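# Move masking tape into the wide cabinet's drawer, close drawers

## Task

Take the masking tape roll out of whichever drawer currently holds it and put it into the open drawer of the wide cabinet. Afterwards close all drawers completely. Cabinets must stay roughly in their original positions. The robot must not tip over or be left tilted, or the task fails. Anything that stays in place only because the robot is holding it does not count as done.

## Robot and tools

Robot: TidyBot++, a single-arm mobile manipulator. The base is 0.54 m long, 0.50 m wide and 0.38 m tall, on four powered casters. It carries one seven-joint arm ending in a two-finger gripper. The shoulder sits 0.12 m ahead of the base centre and 0.68 m above the floor. Cameras: base_camera (fixed on the base, 644x364) and wrist_camera (fisheye on the hand, 644x476, looks along the hand).

Frames: the base frame has its origin on the floor below the base centre, x forward, y left, z up. hand_pose is reported in this frame. It is the point between the finger pads; its z axis runs out along the fingers and its y axis is the closing direction. The odometry frame is wherever the base frame was when the scene began. base_odometry heading is positive to the left, within -3.142 to 3.142. Odometry counts wheel turns only, so slipping looks like travel and drift builds up over many moves.

execute_actions: argument "actions" is a list holding one action or none (none just reports state and images). Optional "cameras" lists base_camera, wrist_camera or all; omitted or null means all, [] means none. An action may contain:
- "base": exactly one relative move measured from where the base last reported itself: translate_m (metres, forward positive, -2 to 2), strafe_m (metres, left positive, -2 to 2) or rotate_rad (radians, counter-clockwise seen from above positive, -6.3 to 6.3). These are offsets, not poses.
- "joints": absolute targets by name, in radians: joint_1_rad (any angle; positive turns the arm clockwise from above, opposite to rotate_rad), joint_2_rad shoulder (-2.249 to 2.249), joint_3_rad (any angle), joint_4_rad elbow (-2.579 to 2.579), joint_5_rad (any angle), joint_6_rad wrist (-2.099 to 2.099), joint_7_rad (any angle; hand down, positive is counter-clockwise from above, at 1.57 the fingers open left-right). gripper_pos is unitless 0 (open, about 85 mm gap) to 1 (closed, squeezing roughly 100 N per finger). Unbounded joints go the short way; send steps below half a turn to go further. Joints omitted keep pushing toward earlier targets.
- "speeds": lower top speeds for this action: translate_m and strafe_m 0.05 to 0.5 m/s, rotate_rad 0.1 to 1.57 rad/s (defaults are the maxima). A base move needing over 8.667 s is refused, and any action is capped at 15 s. Unknown keys or out-of-range values reject the whole call with no motion.

Arm geometry: with joint_1_rad 0, joint_3_rad 3.14, joint_5_rad 0 the arm moves in the vertical plane along base x. Segment angles from vertical (forward positive): upper arm (0.42 m) = joint_2_rad; forearm (0.31 m) = joint_2_rad - joint_4_rad; hand (0.31 m to the hand point) = that minus joint_6_rad. Reach forward is the sum of length x sin, height above shoulder the sum of length x cos. The arm starts folded, hand down. A downward hand reaches at most about 0.94 m high, only near the base.

wait: "seconds" 0 to 10; commands nothing new and returns state and images.
zoom_image: "camera" (base_camera or wrist_camera) and "region" [x0, y0, x1, y1] in pixels of that camera's latest full image, top-left origin, at most 504x504.
read_manual: optional "section" ("licences"); returns licence text only.
finished_scene: "scene" integer; ends the scene irreversibly and reports success, so the goal must already hold without the robot.

Result lines: base_status and joint_status describe how each commanded motion ended: "done"; "off_target" (stopped short, may still push); "contact_stop" or "time_out" (target dropped, holding in place). For the base, "done" only means the wheels turned enough; a blocked base may be well short. "joint command not followed" with a "cause:" line means a self-collision check withheld the arm targets (the gripper still moves); they may be retried until the path clears or new targets come. on_its_own shows uncommanded changes. motor_effort gives percent of maximum per motor, with the peak of the last action in brackets; readings are noisy. base_tilt is in degrees, forward and right positive. For gripper_pos 1, "done" means nothing was grasped; "off_target" means the fingers closed on something. "ARM HIT" reports a hard hit on the base or arm. A torque fault (sensor over 104.5 N m on joints 1-4, 51.3 on 5-7) freezes the arm and gripper for 10 s and skips the rest of the call, though the base keeps going. MOTOR HOT warns of heat from holding loads; OVER-TEMPERATURE FAULT means the arm sank, and keys then show limit_stop_at_motor_heat and should be resent. If a result reports a stop, the remaining motion calls in that reply are skipped.

Precision: friction and sag under load leave the hand a centimetre or two off. To correct, send each joint its previous command plus (desired minus read). Never command a loaded joint to its read angle. Trust the cameras over hand_pose.

Avoid: dropping the tape, slamming drawers, shoving cabinets, driving while the arm is caught on anything high (tipping risk), sideways pushing or pulling with a raised hand, and driving the arm into obstacles. Back off or retract the arm to right a leaning robot. Objects may occasionally get bumped by the scene itself.

Each tool is called after "Request:" as name(argument=value, ...) on one line, values as JSON.

## Session

Request:
execute_actions(actions=[])

Scene clock: 0.00 s.
base_odometry: x=+0.000 y=+0.000 heading=+0.000 (m, m, rad; odometry frame)
base_tilt: forward=+1.5 right=-0.2 (deg)
base_status: not commanded
joint_positions: joint_1_rad=-0.052 joint_2_rad=-0.379 joint_3_rad=+3.129 joint_4_rad=-2.553 joint_5_rad=+0.027 joint_6_rad=-0.898 joint_7_rad=+1.533 gripper_pos=+0.000
joint_status: not commanded
motor_effort: joint_1_rad=+0 joint_2_rad=+0 joint_3_rad=+0 joint_4_rad=+11 joint_5_rad=+0 joint_6_rad=+0 joint_7_rad=+0 (%)
hand_pose: x=+0.2437 y=+0.0023 z=+0.5838 quat_wxyz=(+0.011, +0.999, +0.021, +0.035) (m; base frame)
pictures: base_camera, wrist_camera
Images, in order (width x height): base_camera 644x364, wrist_camera 644x476.

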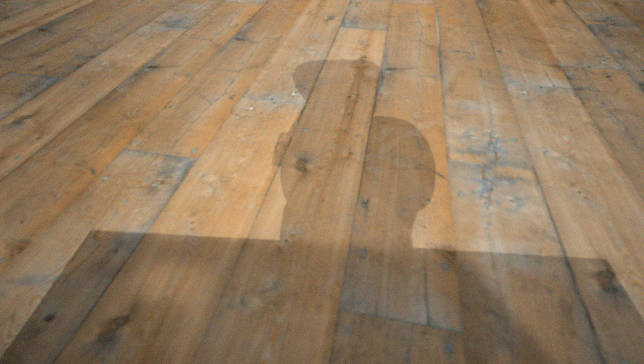

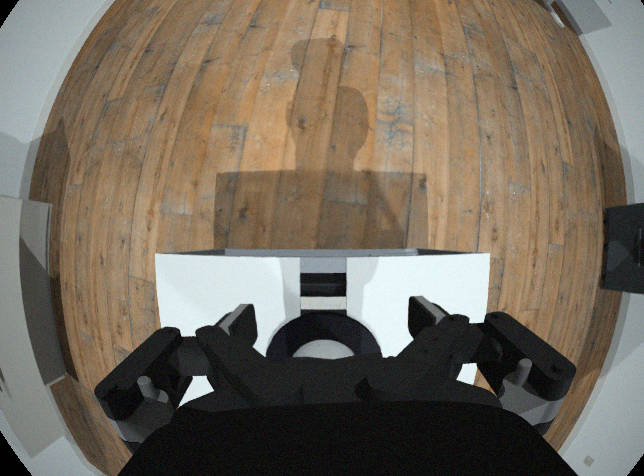

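Request:
execute_actions(actions=[{"joints":{"joint_6_rad":0.1,"joint_1_rad":-1.57}}], cameras=["wrist_camera"])

Request:
execute_actions(actions=[{"joints":{"joint_1_rad":1.2}}], cameras=["wrist_camera"])

Scene clock: 4.83 s.
base_odometry: x=+0.000 y=+0.000 heading=+0.000 (m, m, rad; odometry frame)
base_tilt: forward=+1.5 right=-0.2 (deg)
base_status: not commanded
joint_positions: joint_1_rad=-1.559 joint_2_rad=-0.379 joint_3_rad=+3.129 joint_4_rad=-2.553 joint_5_rad=+0.027 joint_6_rad=+0.075 joint_7_rad=+1.533 gripper_pos=+0.000
joint_status: all done
motor_effort: joint_1_rad=+0(1) joint_2_rad=-6(6) joint_3_rad=+0(1) joint_4_rad=+17(17) joint_5_rad=-1(1) joint_6_rad=+8(7) joint_7_rad=+0(0) (%)
hand_pose: x=+0.1165 y=+0.3718 z=+0.7373 quat_wxyz=(-0.353, +0.615, +0.611, +0.351) (m; base frame)
pictures: wrist_camera
Images, in order (width x height): wrist_camera 644x476.

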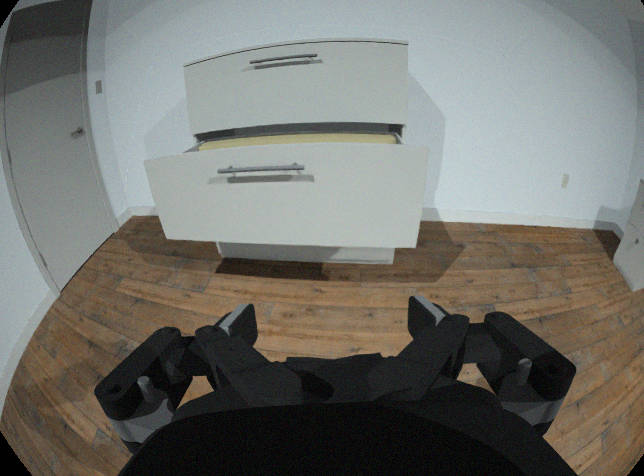

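Scene clock: 8.50 s.
base_odometry: x=+0.000 y=+0.000 heading=+0.000 (m, m, rad; odometry frame)
base_tilt: forward=+1.5 right=-0.2 (deg)
base_status: not commanded
joint_positions: joint_1_rad=+1.189 joint_2_rad=-0.379 joint_3_rad=+3.129 joint_4_rad=-2.553 joint_5_rad=+0.027 joint_6_rad=+0.075 joint_7_rad=+1.533 gripper_pos=+0.000
joint_status: all done
motor_effort: joint_1_rad=+0(0) joint_2_rad=-5(6) joint_3_rad=+0(1) joint_4_rad=+17(17) joint_5_rad=-1(1) joint_6_rad=+8(7) joint_7_rad=+0(0) (%)
hand_pose: x=+0.2637 y=-0.3425 z=+0.7373 quat_wxyz=(+0.275, +0.720, -0.484, +0.415) (m; base frame)
pictures: wrist_camera
Images, in order (width x height): wrist_camera 644x476.

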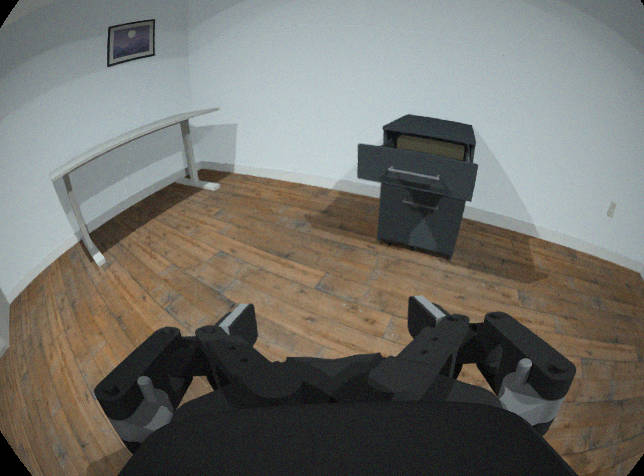

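Request:
execute_actions(actions=[{"base":{"rotate_rad":-1.57},"joints":{"joint_1_rad":0}}], cameras=[])

Request:
execute_actions(actions=[{"base":{"strafe_m":0.2}}], cameras=[])

Request:
execute_actions(actions=[{"base":{"translate_m":0.6},"joints":{"joint_2_rad":0.1,"joint_4_rad":-1.7,"joint_6_rad":-0.7}}])

Scene clock: 13.70 s.
base_odometry: x=+0.000 y=+0.000 heading=-1.570 (m, m, rad; odometry frame)
base_tilt: forward=+1.5 right=-0.2 (deg)
base_status: done
joint_positions: joint_1_rad=+0.010 joint_2_rad=-0.379 joint_3_rad=+3.129 joint_4_rad=-2.553 joint_5_rad=+0.027 joint_6_rad=+0.075 joint_7_rad=+1.533 gripper_pos=+0.000
joint_status: all done
motor_effort: joint_1_rad=+0(1) joint_2_rad=-5(6) joint_3_rad=+0(1) joint_4_rad=+17(17) joint_5_rad=-1(1) joint_6_rad=+7(8) joint_7_rad=+0(0) (%)
hand_pose: x=+0.4908 y=+0.0029 z=+0.7373 quat_wxyz=(-0.002, +0.867, -0.002, +0.498) (m; base frame)
pictures: none
No camera images: the call's "cameras" was empty. Leave "cameras" out to get every camera's image.

Scene clock: 15.33 s.
base_odometry: x=+0.200 y=+0.000 heading=-1.570 (m, m, rad; odometry frame)
base_tilt: forward=+1.5 right=-0.2 (deg)
base_status: done
joint_positions: joint_1_rad=+0.010 joint_2_rad=-0.379 joint_3_rad=+3.128 joint_4_rad=-2.553 joint_5_rad=+0.027 joint_6_rad=+0.075 joint_7_rad=+1.533 gripper_pos=+0.000
joint_status: not commanded
motor_effort: joint_1_rad=-1(0) joint_2_rad=-5(5) joint_3_rad=+0(2) joint_4_rad=+17(17) joint_5_rad=-1(1) joint_6_rad=+8(8) joint_7_rad=+0(1) (%)
hand_pose: x=+0.4907 y=+0.0032 z=+0.7373 quat_wxyz=(-0.002, +0.867, -0.002, +0.498) (m; base frame)
pictures: none
No camera images: the call's "cameras" was empty. Leave "cameras" out to get every camera's image.

Scene clock: 17.90 s.
base_odometry: x=+0.201 y=-0.600 heading=-1.570 (m, m, rad; odometry frame)
base_tilt: forward=+1.5 right=-0.2 (deg)
base_status: done
joint_positions: joint_1_rad=+0.010 joint_2_rad=+0.088 joint_3_rad=+3.128 joint_4_rad=-1.708 joint_5_rad=+0.027 joint_6_rad=-0.673 joint_7_rad=+1.533 gripper_pos=+0.000
joint_status: all done
motor_effort: joint_1_rad=+0(1) joint_2_rad=-22(25) joint_3_rad=+0(1) joint_4_rad=+18(18) joint_5_rad=-1(0) joint_6_rad=+6(9) joint_7_rad=+1(1) (%)
hand_pose: x=+0.6562 y=-0.0021 z=+0.7874 quat_wxyz=(+0.004, +0.944, -0.009, +0.330) (m; base frame)
pictures: base_camera, wrist_camera
Images, in order (width x height): base_camera 644x364, wrist_camera 644x476.

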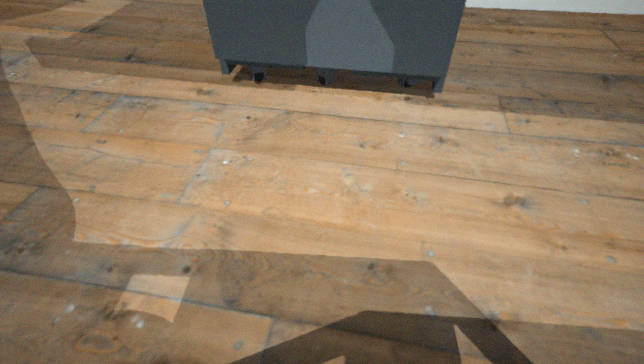

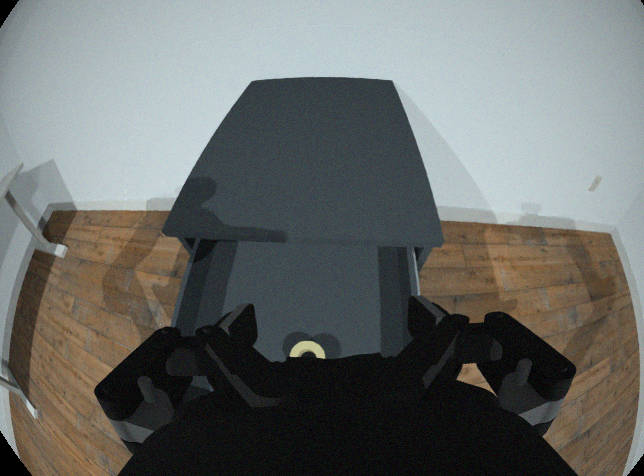

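Request:
execute_actions(actions=[{"joints":{"joint_6_rad":-1.36}}], cameras=["wrist_camera"])

Scene clock: 20.63 s.
base_odometry: x=+0.201 y=-0.600 heading=-1.570 (m, m, rad; odometry frame)
base_tilt: forward=+1.5 right=-0.2 (deg)
base_status: not commanded
joint_positions: joint_1_rad=+0.010 joint_2_rad=+0.088 joint_3_rad=+3.128 joint_4_rad=-1.704 joint_5_rad=+0.027 joint_6_rad=-1.358 joint_7_rad=+1.533 gripper_pos=+0.000
joint_status: all done
motor_effort: joint_1_rad=-1(0) joint_2_rad=-19(22) joint_3_rad=+0(0) joint_4_rad=+15(17) joint_5_rad=+0(0) joint_6_rad=+0(5) joint_7_rad=+1(0) (%)
hand_pose: x=+0.4601 y=-0.0056 z=+0.7210 quat_wxyz=(+0.013, +1.000, -0.014, -0.004) (m; base frame)
pictures: wrist_camera
Images, in order (width x height): wrist_camera 644x476.

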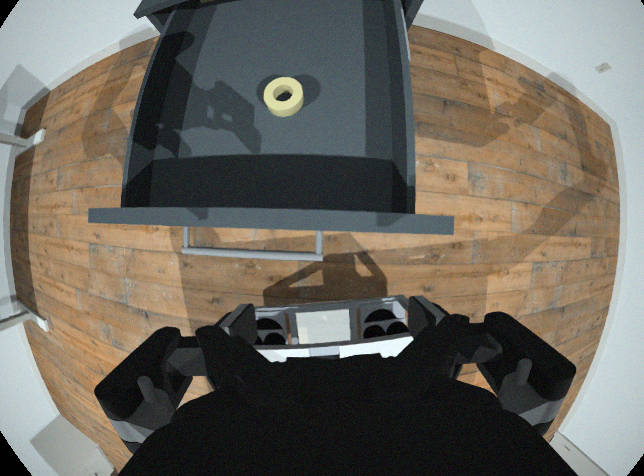

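Request:
execute_actions(actions=[{"base":{"strafe_m":0.065},"joints":{"joint_2_rad":0.03,"joint_4_rad":-1.65,"joint_6_rad":-1.46}}], cameras=[])

Request:
execute_actions(actions=[{"base":{"translate_m":0.17}}], cameras=["wrist_camera"])

Scene clock: 25.37 s.
base_odometry: x=+0.266 y=-0.600 heading=-1.570 (m, m, rad; odometry frame)
base_tilt: forward=+1.5 right=-0.2 (deg)
base_status: done
joint_positions: joint_1_rad=+0.002 joint_2_rad=+0.043 joint_3_rad=+3.127 joint_4_rad=-1.657 joint_5_rad=+0.027 joint_6_rad=-1.438 joint_7_rad=+1.533 gripper_pos=+0.000
joint_status: all done
motor_effort: joint_1_rad=+0(3) joint_2_rad=-18(21) joint_3_rad=+0(2) joint_4_rad=+15(16) joint_5_rad=+0(1) joint_6_rad=+0(0) joint_7_rad=+1(0) (%)
hand_pose: x=+0.4498 y=-0.0029 z=+0.7505 quat_wxyz=(+0.013, +1.000, -0.011, +0.002) (m; base frame)
pictures: none
No camera images: the call's "cameras" was empty. Leave "cameras" out to get every camera's image.

Scene clock: 26.90 s.
base_odometry: x=+0.266 y=-0.770 heading=-1.569 (m, m, rad; odometry frame)
base_tilt: forward=+1.5 right=-0.2 (deg)
base_status: done
joint_positions: joint_1_rad=+0.002 joint_2_rad=+0.041 joint_3_rad=+3.127 joint_4_rad=-1.656 joint_5_rad=+0.027 joint_6_rad=-1.439 joint_7_rad=+1.533 gripper_pos=+0.000
joint_status: not commanded
motor_effort: joint_1_rad=+0(1) joint_2_rad=-18(21) joint_3_rad=+0(0) joint_4_rad=+15(16) joint_5_rad=+0(0) joint_6_rad=+0(1) joint_7_rad=+0(1) (%)
hand_pose: x=+0.4497 y=-0.0029 z=+0.7513 quat_wxyz=(+0.013, +1.000, -0.011, +0.003) (m; base frame)
pictures: wrist_camera
Images, in order (width x height): wrist_camera 644x476.

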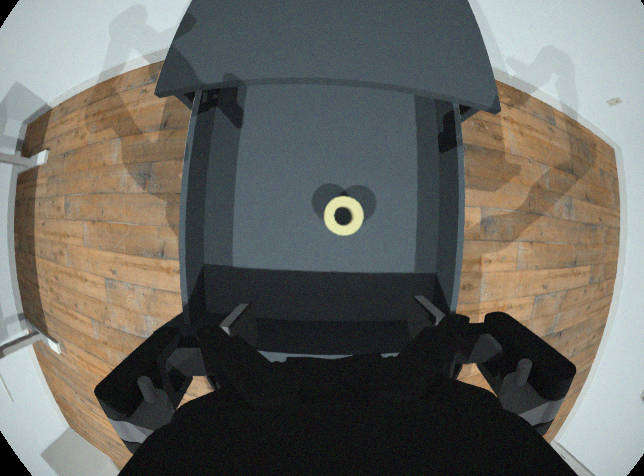

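Request:
execute_actions(actions=[{"joints":{"joint_1_rad":0.04,"joint_2_rad":0.23,"joint_4_rad":-1.475,"joint_6_rad":-1.44}}], cameras=[])

Request:
execute_actions(actions=[{"joints":{"joint_2_rad":0.345,"joint_4_rad":-1.81,"joint_6_rad":-0.98}}], cameras=["wrist_camera"])

Scene clock: 32.40 s.
base_odometry: x=+0.266 y=-0.770 heading=-1.569 (m, m, rad; odometry frame)
base_tilt: forward=+1.5 right=-0.2 (deg)
base_status: not commanded
joint_positions: joint_1_rad=+0.028 joint_2_rad=+0.220 joint_3_rad=+3.127 joint_4_rad=-1.487 joint_5_rad=+0.027 joint_6_rad=-1.439 joint_7_rad=+1.533 gripper_pos=+0.000
joint_status: all done
motor_effort: joint_1_rad=+0(0) joint_2_rad=-24(26) joint_3_rad=+0(1) joint_4_rad=+15(15) joint_5_rad=+0(0) joint_6_rad=+0(1) joint_7_rad=+1(0) (%)
hand_pose: x=+0.5208 y=-0.0126 z=+0.7388 quat_wxyz=(+0.012, +1.000, -0.024, -0.002) (m; base frame)
pictures: none
No camera images: the call's "cameras" was empty. Leave "cameras" out to get every camera's image.

Scene clock: 33.87 s.
base_odometry: x=+0.266 y=-0.770 heading=-1.569 (m, m, rad; odometry frame)
base_tilt: forward=+1.5 right=-0.3 (deg)
base_status: not commanded
joint_positions: joint_1_rad=+0.028 joint_2_rad=+0.330 joint_3_rad=+3.127 joint_4_rad=-1.803 joint_5_rad=+0.027 joint_6_rad=-1.004 joint_7_rad=+1.533 gripper_pos=+0.000
joint_status: all done
motor_effort: joint_1_rad=+0(0) joint_2_rad=-25(26) joint_3_rad=+0(1) joint_4_rad=+12(15) joint_5_rad=+0(0) joint_6_rad=+0(1) joint_7_rad=+0(0) (%)
hand_pose: x=+0.5225 y=-0.0110 z=+0.6012 quat_wxyz=(+0.009, +1.000, -0.019, +0.002) (m; base frame)
pictures: wrist_camera
Images, in order (width x height): wrist_camera 644x476.

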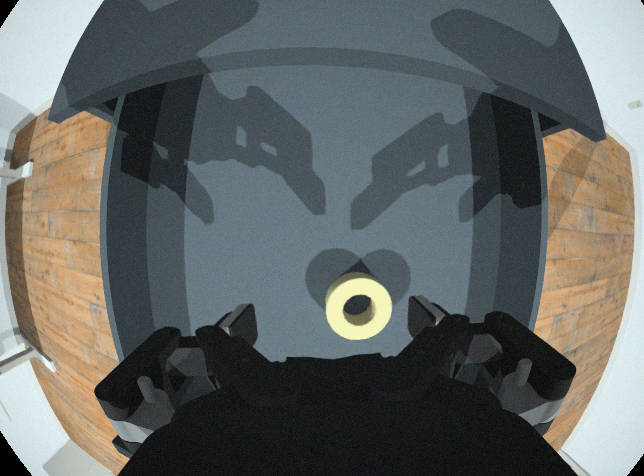

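Request:
execute_actions(actions=[{"joints":{"joint_1_rad":0.095}}], cameras=[])

Request:
execute_actions(actions=[{"joints":{"joint_2_rad":0.452,"joint_4_rad":-1.97,"joint_6_rad":-0.716}}], cameras=["wrist_camera"])

Scene clock: 40.60 s.
base_odometry: x=+0.266 y=-0.770 heading=-1.569 (m, m, rad; odometry frame)
base_tilt: forward=+1.5 right=-0.2 (deg)
base_status: not commanded
joint_positions: joint_1_rad=+0.090 joint_2_rad=+0.330 joint_3_rad=+3.128 joint_4_rad=-1.803 joint_5_rad=+0.027 joint_6_rad=-1.004 joint_7_rad=+1.533 gripper_pos=+0.000
joint_status: all done
motor_effort: joint_1_rad=+0(2) joint_2_rad=-25(25) joint_3_rad=-1(2) joint_4_rad=+12(13) joint_5_rad=+0(0) joint_6_rad=+0(0) joint_7_rad=+0(1) (%)
hand_pose: x=+0.5210 y=-0.0366 z=+0.6012 quat_wxyz=(+0.009, +0.999, -0.050, +0.002) (m; base frame)
pictures: none
No camera images: the call's "cameras" was empty. Leave "cameras" out to get every camera's image.

Scene clock: 42.03 s.
base_odometry: x=+0.266 y=-0.770 heading=-1.570 (m, m, rad; odometry frame)
base_tilt: forward=+1.5 right=-0.2 (deg)
base_status: not commanded
joint_positions: joint_1_rad=+0.090 joint_2_rad=+0.427 joint_3_rad=+3.128 joint_4_rad=-1.957 joint_5_rad=+0.027 joint_6_rad=-0.741 joint_7_rad=+1.533 gripper_pos=+0.000
joint_status: all done
motor_effort: joint_1_rad=-1(1) joint_2_rad=-19(29) joint_3_rad=+0(1) joint_4_rad=+6(12) joint_5_rad=+0(1) joint_6_rad=+1(4) joint_7_rad=+0(0) (%)
hand_pose: x=+0.5129 y=-0.0342 z=+0.5252 quat_wxyz=(+0.007, +0.999, -0.048, +0.008) (m; base frame)
pictures: wrist_camera
Images, in order (width x height): wrist_camera 644x476.

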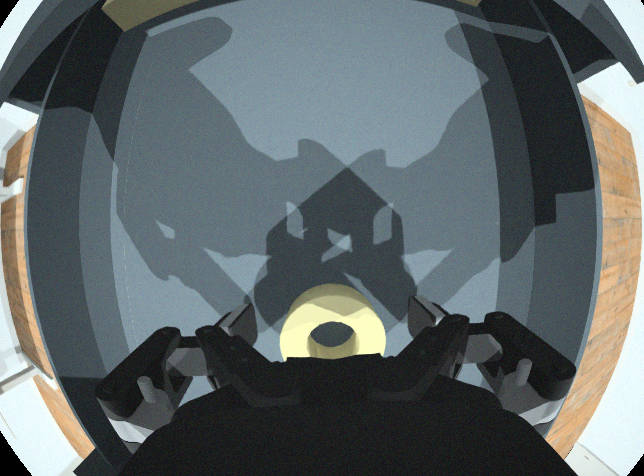

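Request:
execute_actions(actions=[{"joints":{"joint_2_rad":0.405,"gripper_pos":1}}], cameras=[])

Request:
execute_actions(actions=[{"joints":{"joint_2_rad":0.21,"joint_4_rad":-1.43,"joint_6_rad":-1.5}}], cameras=["wrist_camera"])

Scene clock: 44.53 s.
base_odometry: x=+0.266 y=-0.770 heading=-1.570 (m, m, rad; odometry frame)
base_tilt: forward=+1.5 right=-0.2 (deg)
base_status: not commanded
joint_positions: joint_1_rad=+0.088 joint_2_rad=+0.399 joint_3_rad=+3.121 joint_4_rad=-1.959 joint_5_rad=+0.027 joint_6_rad=-0.739 joint_7_rad=+1.533 gripper_pos=+0.486
joint_status: gripper_pos off_target (ended at +0.486, target +1.000); the others done
motor_effort: joint_1_rad=+0(2) joint_2_rad=-23(27) joint_3_rad=+0(4) joint_4_rad=+9(10) joint_5_rad=+0(4) joint_6_rad=+1(3) joint_7_rad=+1(0) (%)
hand_pose: x=+0.5168 y=-0.0306 z=+0.5359 quat_wxyz=(+0.005, +0.999, -0.044, +0.022) (m; base frame)
pictures: none
No camera images: the call's "cameras" was empty. Leave "cameras" out to get every camera's image.

Scene clock: 46.30 s.
base_odometry: x=+0.266 y=-0.770 heading=-1.570 (m, m, rad; odometry frame)
base_tilt: forward=+1.5 right=-0.2 (deg)
base_status: not commanded
joint_positions: joint_1_rad=+0.088 joint_2_rad=+0.228 joint_3_rad=+3.121 joint_4_rad=-1.440 joint_5_rad=+0.027 joint_6_rad=-1.477 joint_7_rad=+1.533 gripper_pos=+0.486
joint_status: all done
motor_effort: joint_1_rad=-1(0) joint_2_rad=-24(28) joint_3_rad=+0(1) joint_4_rad=+15(16) joint_5_rad=+0(0) joint_6_rad=+0(2) joint_7_rad=+0(1) (%)
hand_pose: x=+0.5243 y=-0.0349 z=+0.7500 quat_wxyz=(+0.011, +0.999, -0.051, -0.002) (m; base frame)
pictures: wrist_camera
Images, in order (width x height): wrist_camera 644x476.

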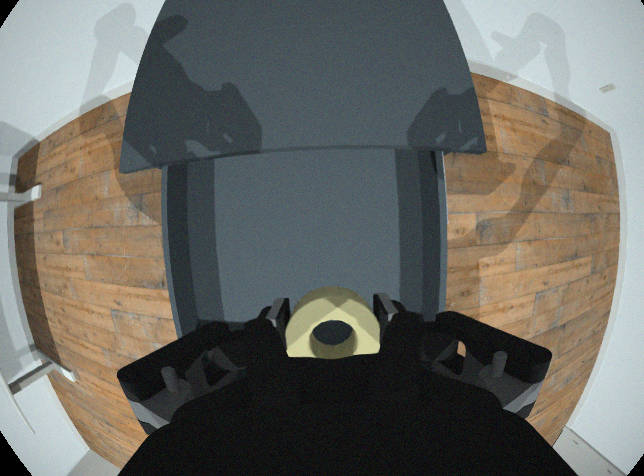

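Request:
execute_actions(actions=[{"base":{"translate_m":-0.5}}], cameras=[])

Request:
execute_actions(actions=[{"joints":{"joint_1_rad":-0.03,"joint_2_rad":0.5,"joint_4_rad":-2.28,"joint_6_rad":0.69}}])

Scene clock: 51.90 s.
base_odometry: x=+0.266 y=-0.270 heading=-1.570 (m, m, rad; odometry frame)
base_tilt: forward=+1.5 right=-0.2 (deg)
base_status: done
joint_positions: joint_1_rad=+0.089 joint_2_rad=+0.219 joint_3_rad=+3.121 joint_4_rad=-1.438 joint_5_rad=+0.027 joint_6_rad=-1.480 joint_7_rad=+1.533 gripper_pos=+0.486
joint_status: not commanded
motor_effort: joint_1_rad=+0(3) joint_2_rad=-24(27) joint_3_rad=+0(2) joint_4_rad=+15(16) joint_5_rad=+0(1) joint_6_rad=+0(1) joint_7_rad=+0(0) (%)
hand_pose: x=+0.5235 y=-0.0353 z=+0.7545 quat_wxyz=(+0.011, +0.999, -0.052, +0.003) (m; base frame)
pictures: none
No camera images: the call's "cameras" was empty. Leave "cameras" out to get every camera's image.

Scene clock: 54.47 s.
base_odometry: x=+0.266 y=-0.270 heading=-1.570 (m, m, rad; odometry frame)
base_tilt: forward=+1.5 right=-0.2 (deg)
base_status: not commanded
joint_positions: joint_1_rad=-0.018 joint_2_rad=+0.478 joint_3_rad=+3.121 joint_4_rad=-2.271 joint_5_rad=+0.027 joint_6_rad=+0.668 joint_7_rad=+1.533 gripper_pos=+0.486
joint_status: all done
motor_effort: joint_1_rad=-1(1) joint_2_rad=-27(29) joint_3_rad=-1(1) joint_4_rad=+10(16) joint_5_rad=-1(0) joint_6_rad=+8(8) joint_7_rad=+0(1) (%)
hand_pose: x=+0.7038 y=+0.0279 z=+0.6134 quat_wxyz=(-0.024, +0.862, +0.010, +0.505) (m; base frame)
pictures: base_camera, wrist_camera
Images, in order (width x height): base_camera 644x364, wrist_camera 644x476.

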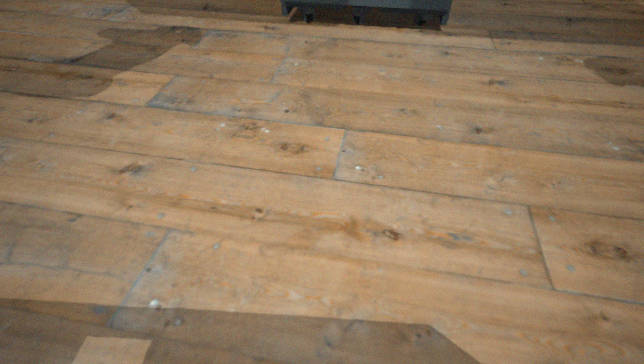

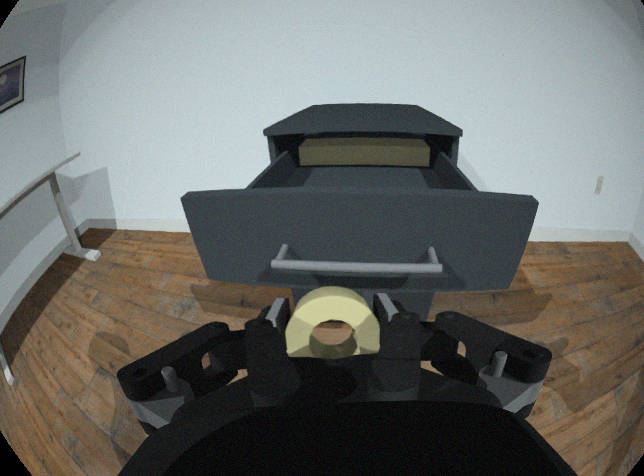

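Request:
execute_actions(actions=[{"base":{"translate_m":0.33},"speeds":{"translate_m":0.1}}])

Scene clock: 59.57 s.
base_odometry: x=+0.266 y=-0.600 heading=-1.570 (m, m, rad; odometry frame)
base_tilt: forward=+1.5 right=-0.2 (deg)
base_status: done
joint_positions: joint_1_rad=-0.019 joint_2_rad=+0.483 joint_3_rad=+3.122 joint_4_rad=-2.280 joint_5_rad=+0.027 joint_6_rad=+0.668 joint_7_rad=+1.533 gripper_pos=+0.486
joint_status: not commanded
motor_effort: joint_1_rad=+0(2) joint_2_rad=-27(30) joint_3_rad=-1(2) joint_4_rad=+9(15) joint_5_rad=-1(0) joint_6_rad=+8(10) joint_7_rad=+1(0) (%)
hand_pose: x=+0.6994 y=+0.0283 z=+0.6072 quat_wxyz=(-0.024, +0.866, +0.010, +0.500) (m; base frame)
pictures: base_camera, wrist_camera
Images, in order (width x height): base_camera 644x364, wrist_camera 644x476.

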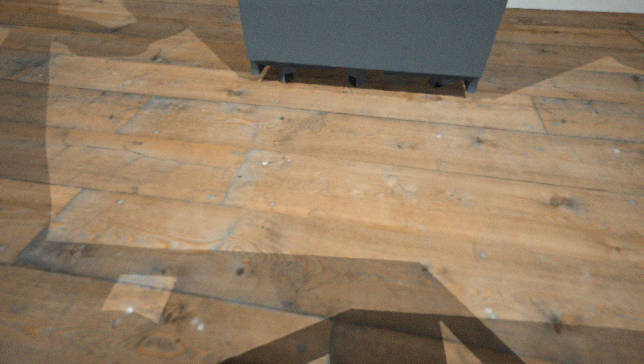

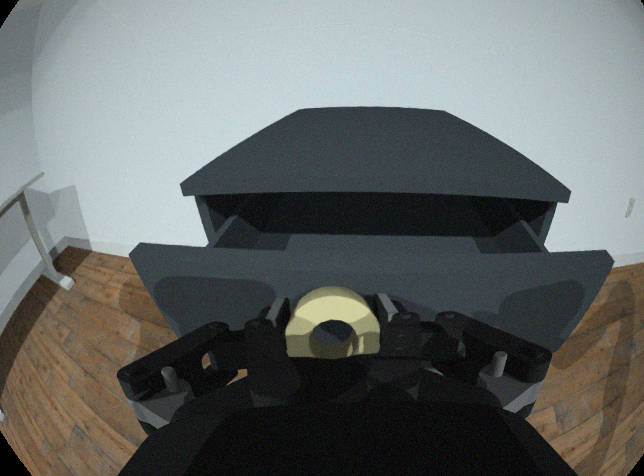

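Request:
execute_actions(actions=[{"base":{"translate_m":0.09},"speeds":{"translate_m":0.05}}])

Scene clock: 62.47 s.
base_odometry: x=+0.266 y=-0.690 heading=-1.570 (m, m, rad; odometry frame)
base_tilt: forward=+1.5 right=-0.2 (deg)
base_status: done
joint_positions: joint_1_rad=-0.020 joint_2_rad=+0.483 joint_3_rad=+3.122 joint_4_rad=-2.281 joint_5_rad=+0.027 joint_6_rad=+0.668 joint_7_rad=+1.533 gripper_pos=+0.486
joint_status: not commanded
motor_effort: joint_1_rad=+0(1) joint_2_rad=-28(29) joint_3_rad=-1(2) joint_4_rad=+9(14) joint_5_rad=-1(0) joint_6_rad=+8(10) joint_7_rad=+0(0) (%)
hand_pose: x=+0.6988 y=+0.0291 z=+0.6064 quat_wxyz=(-0.025, +0.866, +0.011, +0.499) (m; base frame)
pictures: base_camera, wrist_camera
Images, in order (width x height): base_camera 644x364, wrist_camera 644x476.

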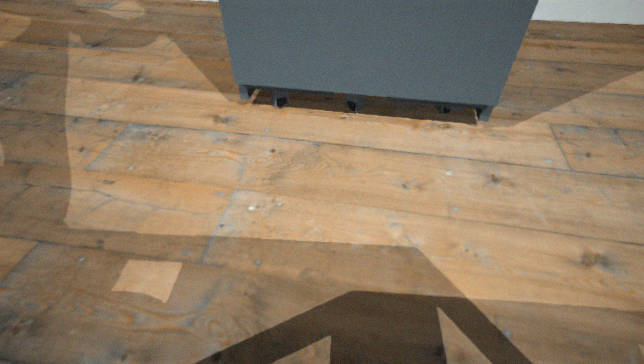

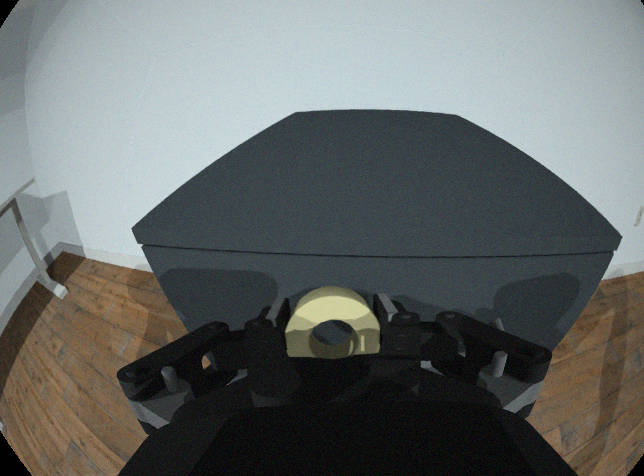

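Request:
execute_actions(actions=[{"base":{"translate_m":0.015},"speeds":{"translate_m":0.05}}], cameras=["wrist_camera"])

Request:
execute_actions(actions=[{"base":{"translate_m":-0.5}}], cameras=["wrist_camera"])

Request:
execute_actions(actions=[{"base":{"rotate_rad":3.14},"joints":{"joint_1_rad":0,"joint_2_rad":-0.1,"joint_4_rad":-2.0,"joint_6_rad":-0.2}}])

Scene clock: 66.33 s.
base_odometry: x=+0.266 y=-0.705 heading=-1.571 (m, m, rad; odometry frame)
base_tilt: forward=+1.6 right=-0.2 (deg)
base_status: done
joint_positions: joint_1_rad=-0.022 joint_2_rad=+0.488 joint_3_rad=+3.122 joint_4_rad=-2.289 joint_5_rad=+0.027 joint_6_rad=+0.668 joint_7_rad=+1.533 gripper_pos=+0.486
joint_status: not commanded
motor_effort: joint_1_rad=+0(1) joint_2_rad=-27(30) joint_3_rad=+0(2) joint_4_rad=+11(19) joint_5_rad=-1(1) joint_6_rad=+9(13) joint_7_rad=+0(0) (%)
hand_pose: x=+0.6946 y=+0.0298 z=+0.6003 quat_wxyz=(-0.025, +0.870, +0.012, +0.493) (m; base frame)
pictures: wrist_camera
Images, in order (width x height): wrist_camera 644x476.

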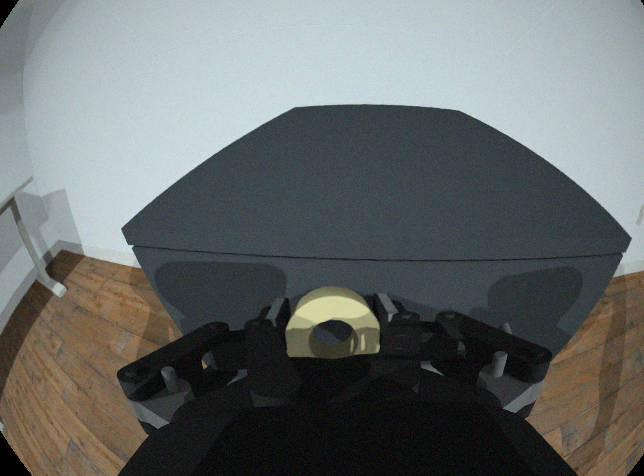

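Scene clock: 68.83 s.
base_odometry: x=+0.266 y=-0.205 heading=-1.571 (m, m, rad; odometry frame)
base_tilt: forward=+1.5 right=-0.2 (deg)
base_status: done
joint_positions: joint_1_rad=-0.024 joint_2_rad=+0.490 joint_3_rad=+3.123 joint_4_rad=-2.282 joint_5_rad=+0.027 joint_6_rad=+0.669 joint_7_rad=+1.533 gripper_pos=+0.486
joint_status: not commanded
motor_effort: joint_1_rad=+0(3) joint_2_rad=-27(29) joint_3_rad=-1(2) joint_4_rad=+9(11) joint_5_rad=-1(2) joint_6_rad=+8(9) joint_7_rad=+1(0) (%)
hand_pose: x=+0.6977 y=+0.0305 z=+0.6021 quat_wxyz=(-0.025, +0.868, +0.012, +0.496) (m; base frame)
pictures: wrist_camera
Images, in order (width x height): wrist_camera 644x476.

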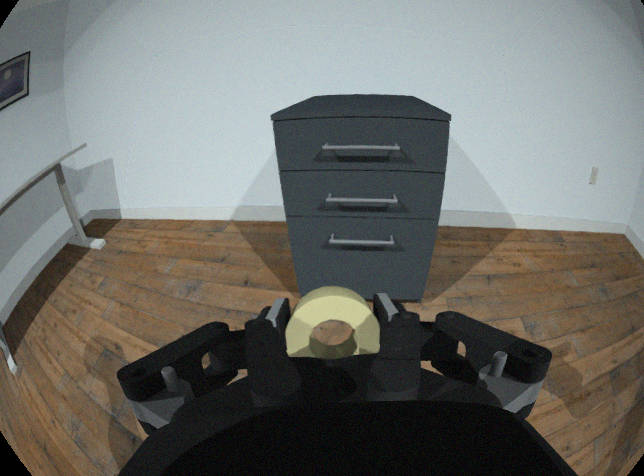

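Scene clock: 72.30 s.
base_odometry: x=+0.266 y=-0.205 heading=+1.569 (m, m, rad; odometry frame)
base_tilt: forward=+1.5 right=-0.2 (deg)
base_status: done
joint_positions: joint_1_rad=-0.009 joint_2_rad=-0.073 joint_3_rad=+3.126 joint_4_rad=-2.008 joint_5_rad=+0.027 joint_6_rad=-0.174 joint_7_rad=+1.533 gripper_pos=+0.486
joint_status: all done
motor_effort: joint_1_rad=+0(2) joint_2_rad=-17(30) joint_3_rad=+0(3) joint_4_rad=+19(19) joint_5_rad=-1(0) joint_6_rad=+8(9) joint_7_rad=+1(0) (%)
hand_pose: x=+0.6490 y=+0.0133 z=+0.8301 quat_wxyz=(-0.006, +0.869, +0.005, +0.494) (m; base frame)
pictures: base_camera, wrist_camera
Images, in order (width x height): base_camera 644x364, wrist_camera 644x476.

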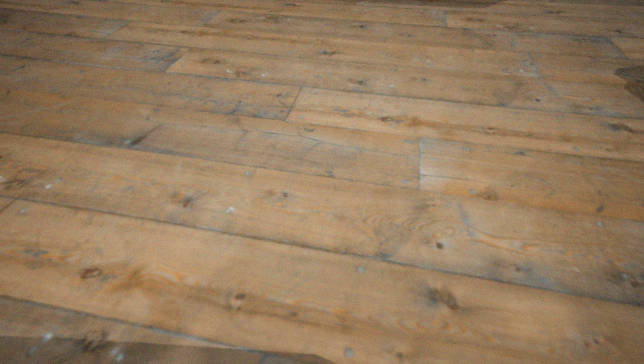

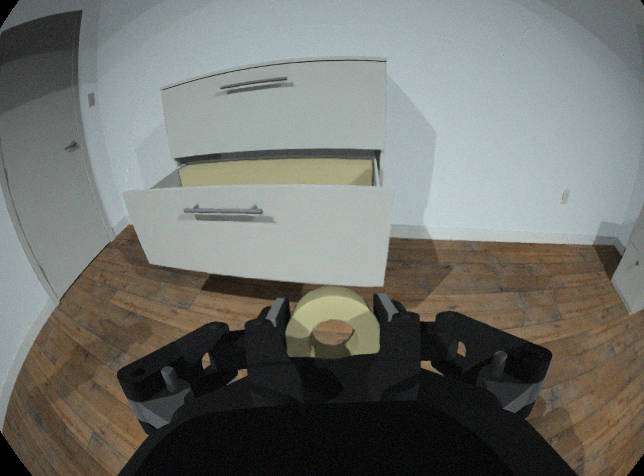

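Request:
execute_actions(actions=[{"base":{"strafe_m":0.3},"joints":{"joint_2_rad":0.1,"joint_4_rad":-1.25,"joint_6_rad":-1.5}}], cameras=[])

Request:
execute_actions(actions=[{"base":{"translate_m":0.55}}])

Scene clock: 77.13 s.
base_odometry: x=-0.035 y=-0.205 heading=+1.570 (m, m, rad; odometry frame)
base_tilt: forward=+1.5 right=-0.2 (deg)
base_status: done
joint_positions: joint_1_rad=-0.006 joint_2_rad=+0.075 joint_3_rad=+3.124 joint_4_rad=-1.261 joint_5_rad=+0.027 joint_6_rad=-1.478 joint_7_rad=+1.533 gripper_pos=+0.486
joint_status: all done
motor_effort: joint_1_rad=+0(1) joint_2_rad=-20(20) joint_3_rad=+0(2) joint_4_rad=+16(18) joint_5_rad=+0(1) joint_6_rad=+3(8) joint_7_rad=+1(0) (%)
hand_pose: x=+0.5563 y=+0.0032 z=+0.8802 quat_wxyz=(+0.008, +0.986, -0.008, +0.164) (m; base frame)
pictures: none
No camera images: the call's "cameras" was empty. Leave "cameras" out to get every camera's image.

Scene clock: 79.60 s.
base_odometry: x=-0.034 y=+0.345 heading=+1.570 (m, m, rad; odometry frame)
base_tilt: forward=+1.5 right=-0.2 (deg)
base_status: done
joint_positions: joint_1_rad=-0.006 joint_2_rad=+0.092 joint_3_rad=+3.124 joint_4_rad=-1.259 joint_5_rad=+0.027 joint_6_rad=-1.480 joint_7_rad=+1.533 gripper_pos=+0.486
joint_status: not commanded
motor_effort: joint_1_rad=+0(0) joint_2_rad=-20(23) joint_3_rad=+0(1) joint_4_rad=+16(17) joint_5_rad=+0(0) joint_6_rad=+3(4) joint_7_rad=+0(1) (%)
hand_pose: x=+0.5596 y=+0.0032 z=+0.8731 quat_wxyz=(+0.008, +0.988, -0.008, +0.155) (m; base frame)
pictures: base_camera, wrist_camera
Images, in order (width x height): base_camera 644x364, wrist_camera 644x476.

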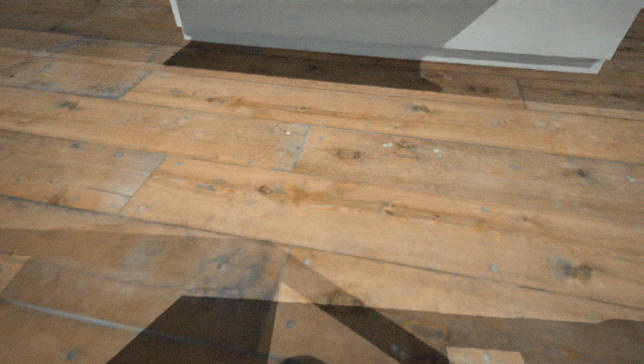

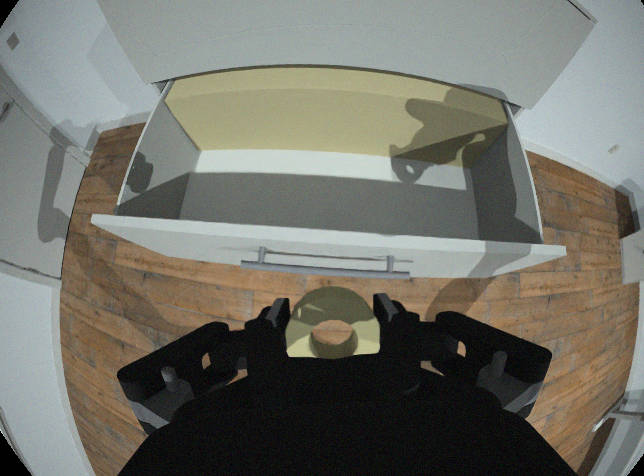

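Request:
execute_actions(actions=[{"base":{"rotate_rad":0.13}}], cameras=[])

Request:
execute_actions(actions=[{"base":{"translate_m":0.27},"speeds":{"translate_m":0.2}}], cameras=[])

Request:
execute_actions(actions=[{"joints":{"joint_2_rad":0.33,"joint_4_rad":-1.8,"joint_6_rad":-1.0}}])

Scene clock: 84.57 s.
base_odometry: x=-0.034 y=+0.345 heading=+1.701 (m, m, rad; odometry frame)
base_tilt: forward=+1.5 right=-0.2 (deg)
base_status: done
joint_positions: joint_1_rad=-0.005 joint_2_rad=+0.092 joint_3_rad=+3.123 joint_4_rad=-1.259 joint_5_rad=+0.027 joint_6_rad=-1.480 joint_7_rad=+1.533 gripper_pos=+0.486
joint_status: not commanded
motor_effort: joint_1_rad=+0(2) joint_2_rad=-20(22) joint_3_rad=+0(2) joint_4_rad=+16(16) joint_5_rad=+0(1) joint_6_rad=+3(3) joint_7_rad=+0(1) (%)
hand_pose: x=+0.5596 y=+0.0029 z=+0.8731 quat_wxyz=(+0.008, +0.988, -0.008, +0.155) (m; base frame)
pictures: none
No camera images: the call's "cameras" was empty. Leave "cameras" out to get every camera's image.

Scene clock: 86.70 s.
base_odometry: x=-0.070 y=+0.613 heading=+1.701 (m, m, rad; odometry frame)
base_tilt: forward=+1.5 right=-0.2 (deg)
base_status: done
joint_positions: joint_1_rad=-0.005 joint_2_rad=+0.094 joint_3_rad=+3.123 joint_4_rad=-1.258 joint_5_rad=+0.027 joint_6_rad=-1.480 joint_7_rad=+1.533 gripper_pos=+0.486
joint_status: not commanded
motor_effort: joint_1_rad=+0(1) joint_2_rad=-20(24) joint_3_rad=+0(1) joint_4_rad=+16(18) joint_5_rad=+0(0) joint_6_rad=+3(4) joint_7_rad=+0(0) (%)
hand_pose: x=+0.5599 y=+0.0029 z=+0.8724 quat_wxyz=(+0.008, +0.988, -0.008, +0.154) (m; base frame)
pictures: none
No camera images: the call's "cameras" was empty. Leave "cameras" out to get every camera's image.

Scene clock: 88.47 s.
base_odometry: x=-0.070 y=+0.613 heading=+1.701 (m, m, rad; odometry frame)
base_tilt: forward=+1.5 right=-0.2 (deg)
base_status: not commanded
joint_positions: joint_1_rad=-0.005 joint_2_rad=+0.312 joint_3_rad=+3.123 joint_4_rad=-1.792 joint_5_rad=+0.027 joint_6_rad=-1.026 joint_7_rad=+1.533 gripper_pos=+0.486
joint_status: all done
motor_effort: joint_1_rad=+0(1) joint_2_rad=-25(28) joint_3_rad=+0(0) joint_4_rad=+13(17) joint_5_rad=+0(0) joint_6_rad=+0(3) joint_7_rad=+0(0) (%)
hand_pose: x=+0.5226 y=+0.0036 z=+0.6115 quat_wxyz=(+0.008, +1.000, -0.001, +0.006) (m; base frame)
pictures: base_camera, wrist_camera
Images, in order (width x height): base_camera 644x364, wrist_camera 644x476.

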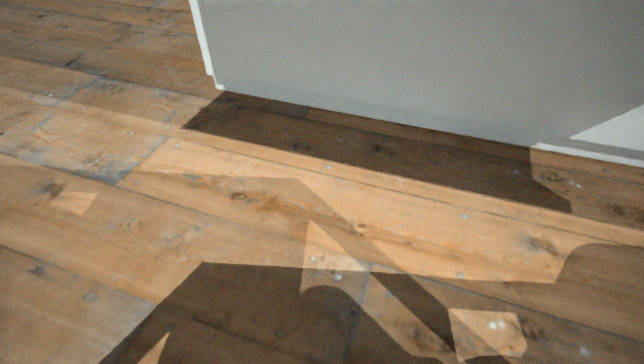

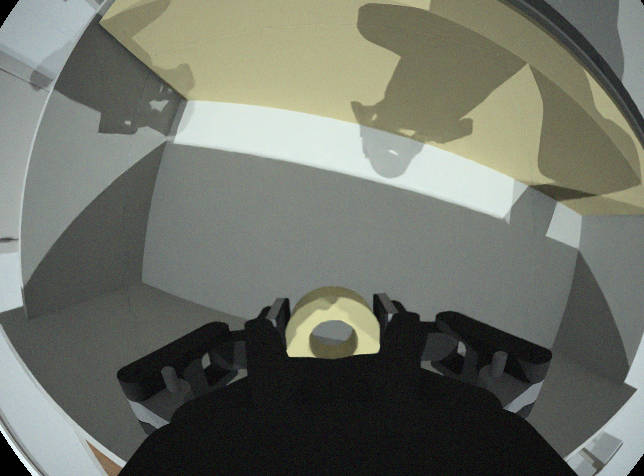

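Request:
execute_actions(actions=[{"joints":{"joint_2_rad":0.575,"joint_4_rad":-1.915,"joint_6_rad":-0.645}}], cameras=["wrist_camera"])

Scene clock: 91.40 s.
base_odometry: x=-0.070 y=+0.613 heading=+1.701 (m, m, rad; odometry frame)
base_tilt: forward=+1.5 right=-0.2 (deg)
base_status: not commanded
joint_positions: joint_1_rad=-0.005 joint_2_rad=+0.570 joint_3_rad=+3.123 joint_4_rad=-1.908 joint_5_rad=+0.027 joint_6_rad=-0.669 joint_7_rad=+1.533 gripper_pos=+0.486
joint_status: all done
motor_effort: joint_1_rad=-1(1) joint_2_rad=-29(32) joint_3_rad=-1(1) joint_4_rad=+9(14) joint_5_rad=-1(0) joint_6_rad=+0(0) joint_7_rad=+1(1) (%)
hand_pose: x=+0.5377 y=+0.0067 z=+0.4773 quat_wxyz=(+0.003, +1.000, +0.002, -0.003) (m; base frame)
pictures: wrist_camera
Images, in order (width x height): wrist_camera 644x476.

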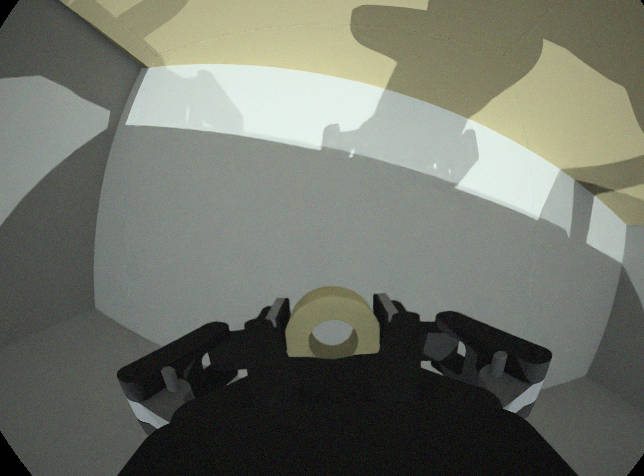

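Request:
execute_actions(actions=[{"joints":{"joint_2_rad":0.655,"joint_4_rad":-1.945,"joint_6_rad":-0.535}}], cameras=["wrist_camera"])

Scene clock: 98.83 s.
base_odometry: x=-0.070 y=+0.613 heading=+1.701 (m, m, rad; odometry frame)
base_tilt: forward=+1.5 right=-0.2 (deg)
base_status: not commanded
joint_positions: joint_1_rad=-0.005 joint_2_rad=+0.644 joint_3_rad=+3.123 joint_4_rad=-1.936 joint_5_rad=+0.027 joint_6_rad=-0.558 joint_7_rad=+1.533 gripper_pos=+0.486
joint_status: all done
motor_effort: joint_1_rad=-1(0) joint_2_rad=-30(33) joint_3_rad=-1(1) joint_4_rad=+7(10) joint_5_rad=-1(1) joint_6_rad=+0(0) joint_7_rad=+1(0) (%)
hand_pose: x=+0.5403 y=+0.0078 z=+0.4413 quat_wxyz=(+0.002, +1.000, +0.002, +0.002) (m; base frame)
pictures: wrist_camera
Images, in order (width x height): wrist_camera 644x476.

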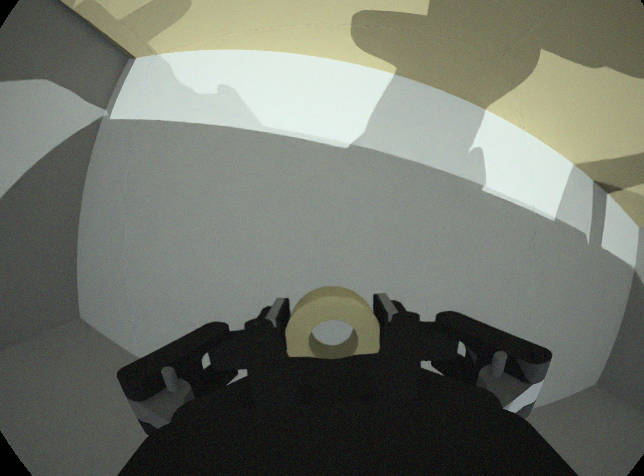

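A bit more.

Request:
execute_actions(actions=[{"joints":{"joint_2_rad":0.71,"joint_4_rad":-1.96,"joint_6_rad":-0.47}}], cameras=[])

Request:
execute_actions(actions=[{"joints":{"gripper_pos":0}}], cameras=["wrist_camera"])

Request:
execute_actions(actions=[{"joints":{"joint_2_rad":0.33,"joint_4_rad":-1.75,"joint_6_rad":-1.05}}], cameras=[])

Request:
execute_actions(actions=[{"joints":{"joint_2_rad":0.15,"joint_4_rad":-1.3,"joint_6_rad":-1.65,"gripper_pos":1}}], cameras=["wrist_camera"])

Request:
execute_actions(actions=[{"base":{"translate_m":-0.5}}], cameras=[])

Request:
execute_actions(actions=[{"base":{"rotate_rad":-0.26},"joints":{"joint_2_rad":0.45,"joint_4_rad":-2.2,"joint_6_rad":0.69}}])

Scene clock: 103.60 s.
base_odometry: x=-0.070 y=+0.613 heading=+1.701 (m, m, rad; odometry frame)
base_tilt: forward=+1.5 right=-0.2 (deg)
base_status: not commanded
joint_positions: joint_1_rad=-0.005 joint_2_rad=+0.695 joint_3_rad=+3.123 joint_4_rad=-1.950 joint_5_rad=+0.027 joint_6_rad=-0.494 joint_7_rad=+1.533 gripper_pos=+0.486
joint_status: all done
motor_effort: joint_1_rad=+0(1) joint_2_rad=-31(33) joint_3_rad=-1(1) joint_4_rad=+6(7) joint_5_rad=-1(1) joint_6_rad=+1(1) joint_7_rad=+1(1) (%)
hand_pose: x=+0.5391 y=+0.0084 z=+0.4173 quat_wxyz=(+0.000, +1.000, +0.002, +0.002) (m; base frame)
pictures: none
No camera images: the call's "cameras" was empty. Leave "cameras" out to get every camera's image.

Scene clock: 104.70 s.
base_odometry: x=-0.070 y=+0.613 heading=+1.701 (m, m, rad; odometry frame)
base_tilt: forward=+1.6 right=-0.2 (deg)
base_status: not commanded
joint_positions: joint_1_rad=-0.005 joint_2_rad=+0.695 joint_3_rad=+3.123 joint_4_rad=-1.950 joint_5_rad=+0.027 joint_6_rad=-0.494 joint_7_rad=+1.533 gripper_pos=+0.000
joint_status: all done
motor_effort: joint_1_rad=+0(0) joint_2_rad=-31(30) joint_3_rad=-1(1) joint_4_rad=+6(6) joint_5_rad=-1(1) joint_6_rad=+0(0) joint_7_rad=+1(0) (%)
hand_pose: x=+0.5391 y=+0.0084 z=+0.4173 quat_wxyz=(+0.000, +1.000, +0.002, +0.002) (m; base frame)
pictures: wrist_camera
Images, in order (width x height): wrist_camera 644x476.

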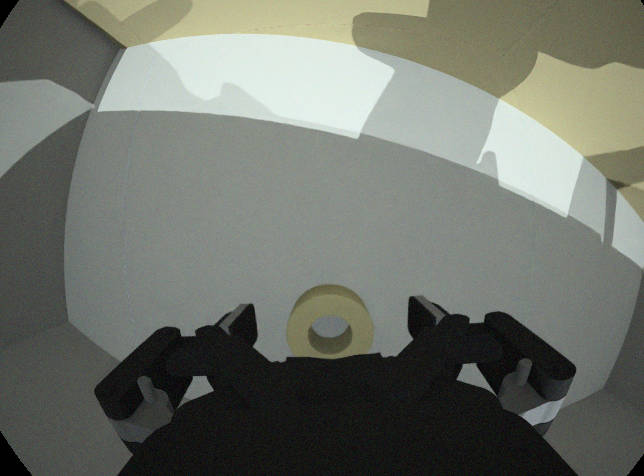

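Scene clock: 106.23 s.
base_odometry: x=-0.070 y=+0.613 heading=+1.701 (m, m, rad; odometry frame)
base_tilt: forward=+1.5 right=-0.2 (deg)
base_status: not commanded
joint_positions: joint_1_rad=-0.005 joint_2_rad=+0.339 joint_3_rad=+3.123 joint_4_rad=-1.760 joint_5_rad=+0.027 joint_6_rad=-1.028 joint_7_rad=+1.533 gripper_pos=+0.000
joint_status: all done
motor_effort: joint_1_rad=+0(0) joint_2_rad=-25(33) joint_3_rad=-1(1) joint_4_rad=+13(13) joint_5_rad=+0(0) joint_6_rad=+1(0) joint_7_rad=-1(1) (%)
hand_pose: x=+0.5349 y=+0.0039 z=+0.6089 quat_wxyz=(+0.008, +1.000, -0.001, +0.008) (m; base frame)
pictures: none
No camera images: the call's "cameras" was empty. Leave "cameras" out to get every camera's image.

Scene clock: 107.87 s.
base_odometry: x=-0.070 y=+0.613 heading=+1.701 (m, m, rad; odometry frame)
base_tilt: forward=+1.5 right=-0.2 (deg)
base_status: not commanded
joint_positions: joint_1_rad=-0.005 joint_2_rad=+0.164 joint_3_rad=+3.123 joint_4_rad=-1.308 joint_5_rad=+0.027 joint_6_rad=-1.627 joint_7_rad=+1.533 gripper_pos=+0.999
joint_status: all done
motor_effort: joint_1_rad=+0(0) joint_2_rad=-23(27) joint_3_rad=+0(1) joint_4_rad=+15(14) joint_5_rad=+0(0) joint_6_rad=+1(1) joint_7_rad=+0(1) (%)
hand_pose: x=+0.5135 y=+0.0017 z=+0.8171 quat_wxyz=(+0.011, +1.000, -0.008, +0.022) (m; base frame)
pictures: wrist_camera
Images, in order (width x height): wrist_camera 644x476.

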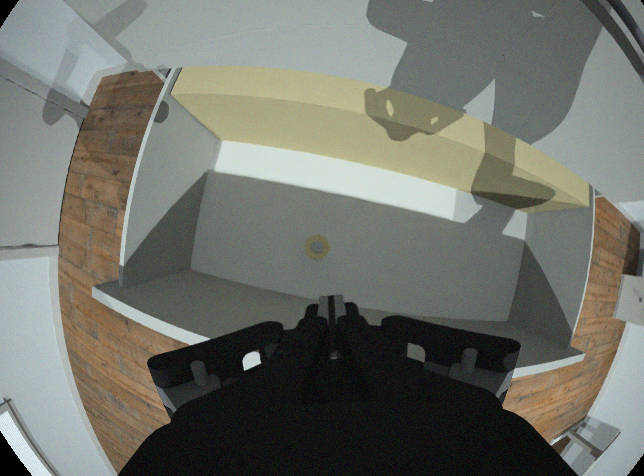

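Scene clock: 110.37 s.
base_odometry: x=-0.004 y=+0.117 heading=+1.702 (m, m, rad; odometry frame)
base_tilt: forward=+1.5 right=-0.3 (deg)
base_status: done
joint_positions: joint_1_rad=-0.005 joint_2_rad=+0.153 joint_3_rad=+3.124 joint_4_rad=-1.307 joint_5_rad=+0.027 joint_6_rad=-1.629 joint_7_rad=+1.533 gripper_pos=+0.999
joint_status: not commanded
motor_effort: joint_1_rad=+0(2) joint_2_rad=-22(26) joint_3_rad=+0(1) joint_4_rad=+15(16) joint_5_rad=+0(0) joint_6_rad=+1(2) joint_7_rad=-1(0) (%)
hand_pose: x=+0.5118 y=+0.0015 z=+0.8216 quat_wxyz=(+0.011, +1.000, -0.009, +0.027) (m; base frame)
pictures: none
No camera images: the call's "cameras" was empty. Leave "cameras" out to get every camera's image.

Scene clock: 113.07 s.
base_odometry: x=-0.004 y=+0.117 heading=+1.442 (m, m, rad; odometry frame)
base_tilt: forward=+1.5 right=-0.2 (deg)
base_status: done
joint_positions: joint_1_rad=+0.003 joint_2_rad=+0.427 joint_3_rad=+3.132 joint_4_rad=-2.190 joint_5_rad=+0.027 joint_6_rad=+0.669 joint_7_rad=+1.533 gripper_pos=+0.999
joint_status: all done
motor_effort: joint_1_rad=+0(3) joint_2_rad=-28(29) joint_3_rad=-1(3) joint_4_rad=+12(17) joint_5_rad=-1(1) joint_6_rad=+8(9) joint_7_rad=+0(0) (%)
hand_pose: x=+0.7400 y=+0.0102 z=+0.6782 quat_wxyz=(-0.015, +0.827, -0.001, +0.562) (m; base frame)
pictures: base_camera, wrist_camera
Images, in order (width x height): base_camera 644x364, wrist_camera 644x476.

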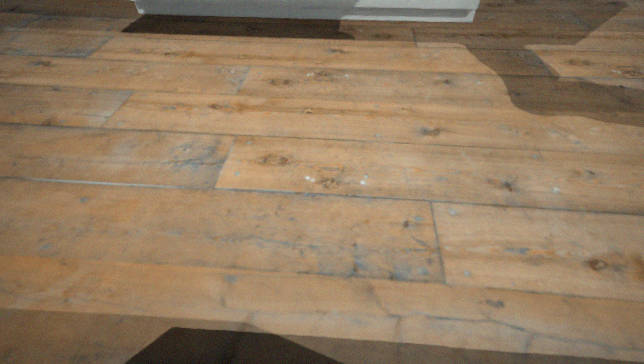

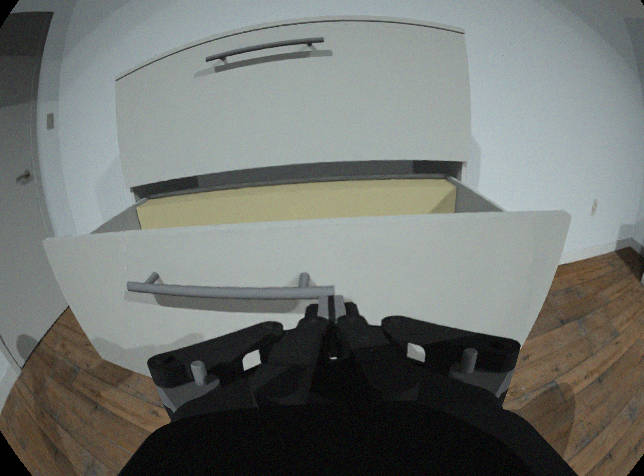

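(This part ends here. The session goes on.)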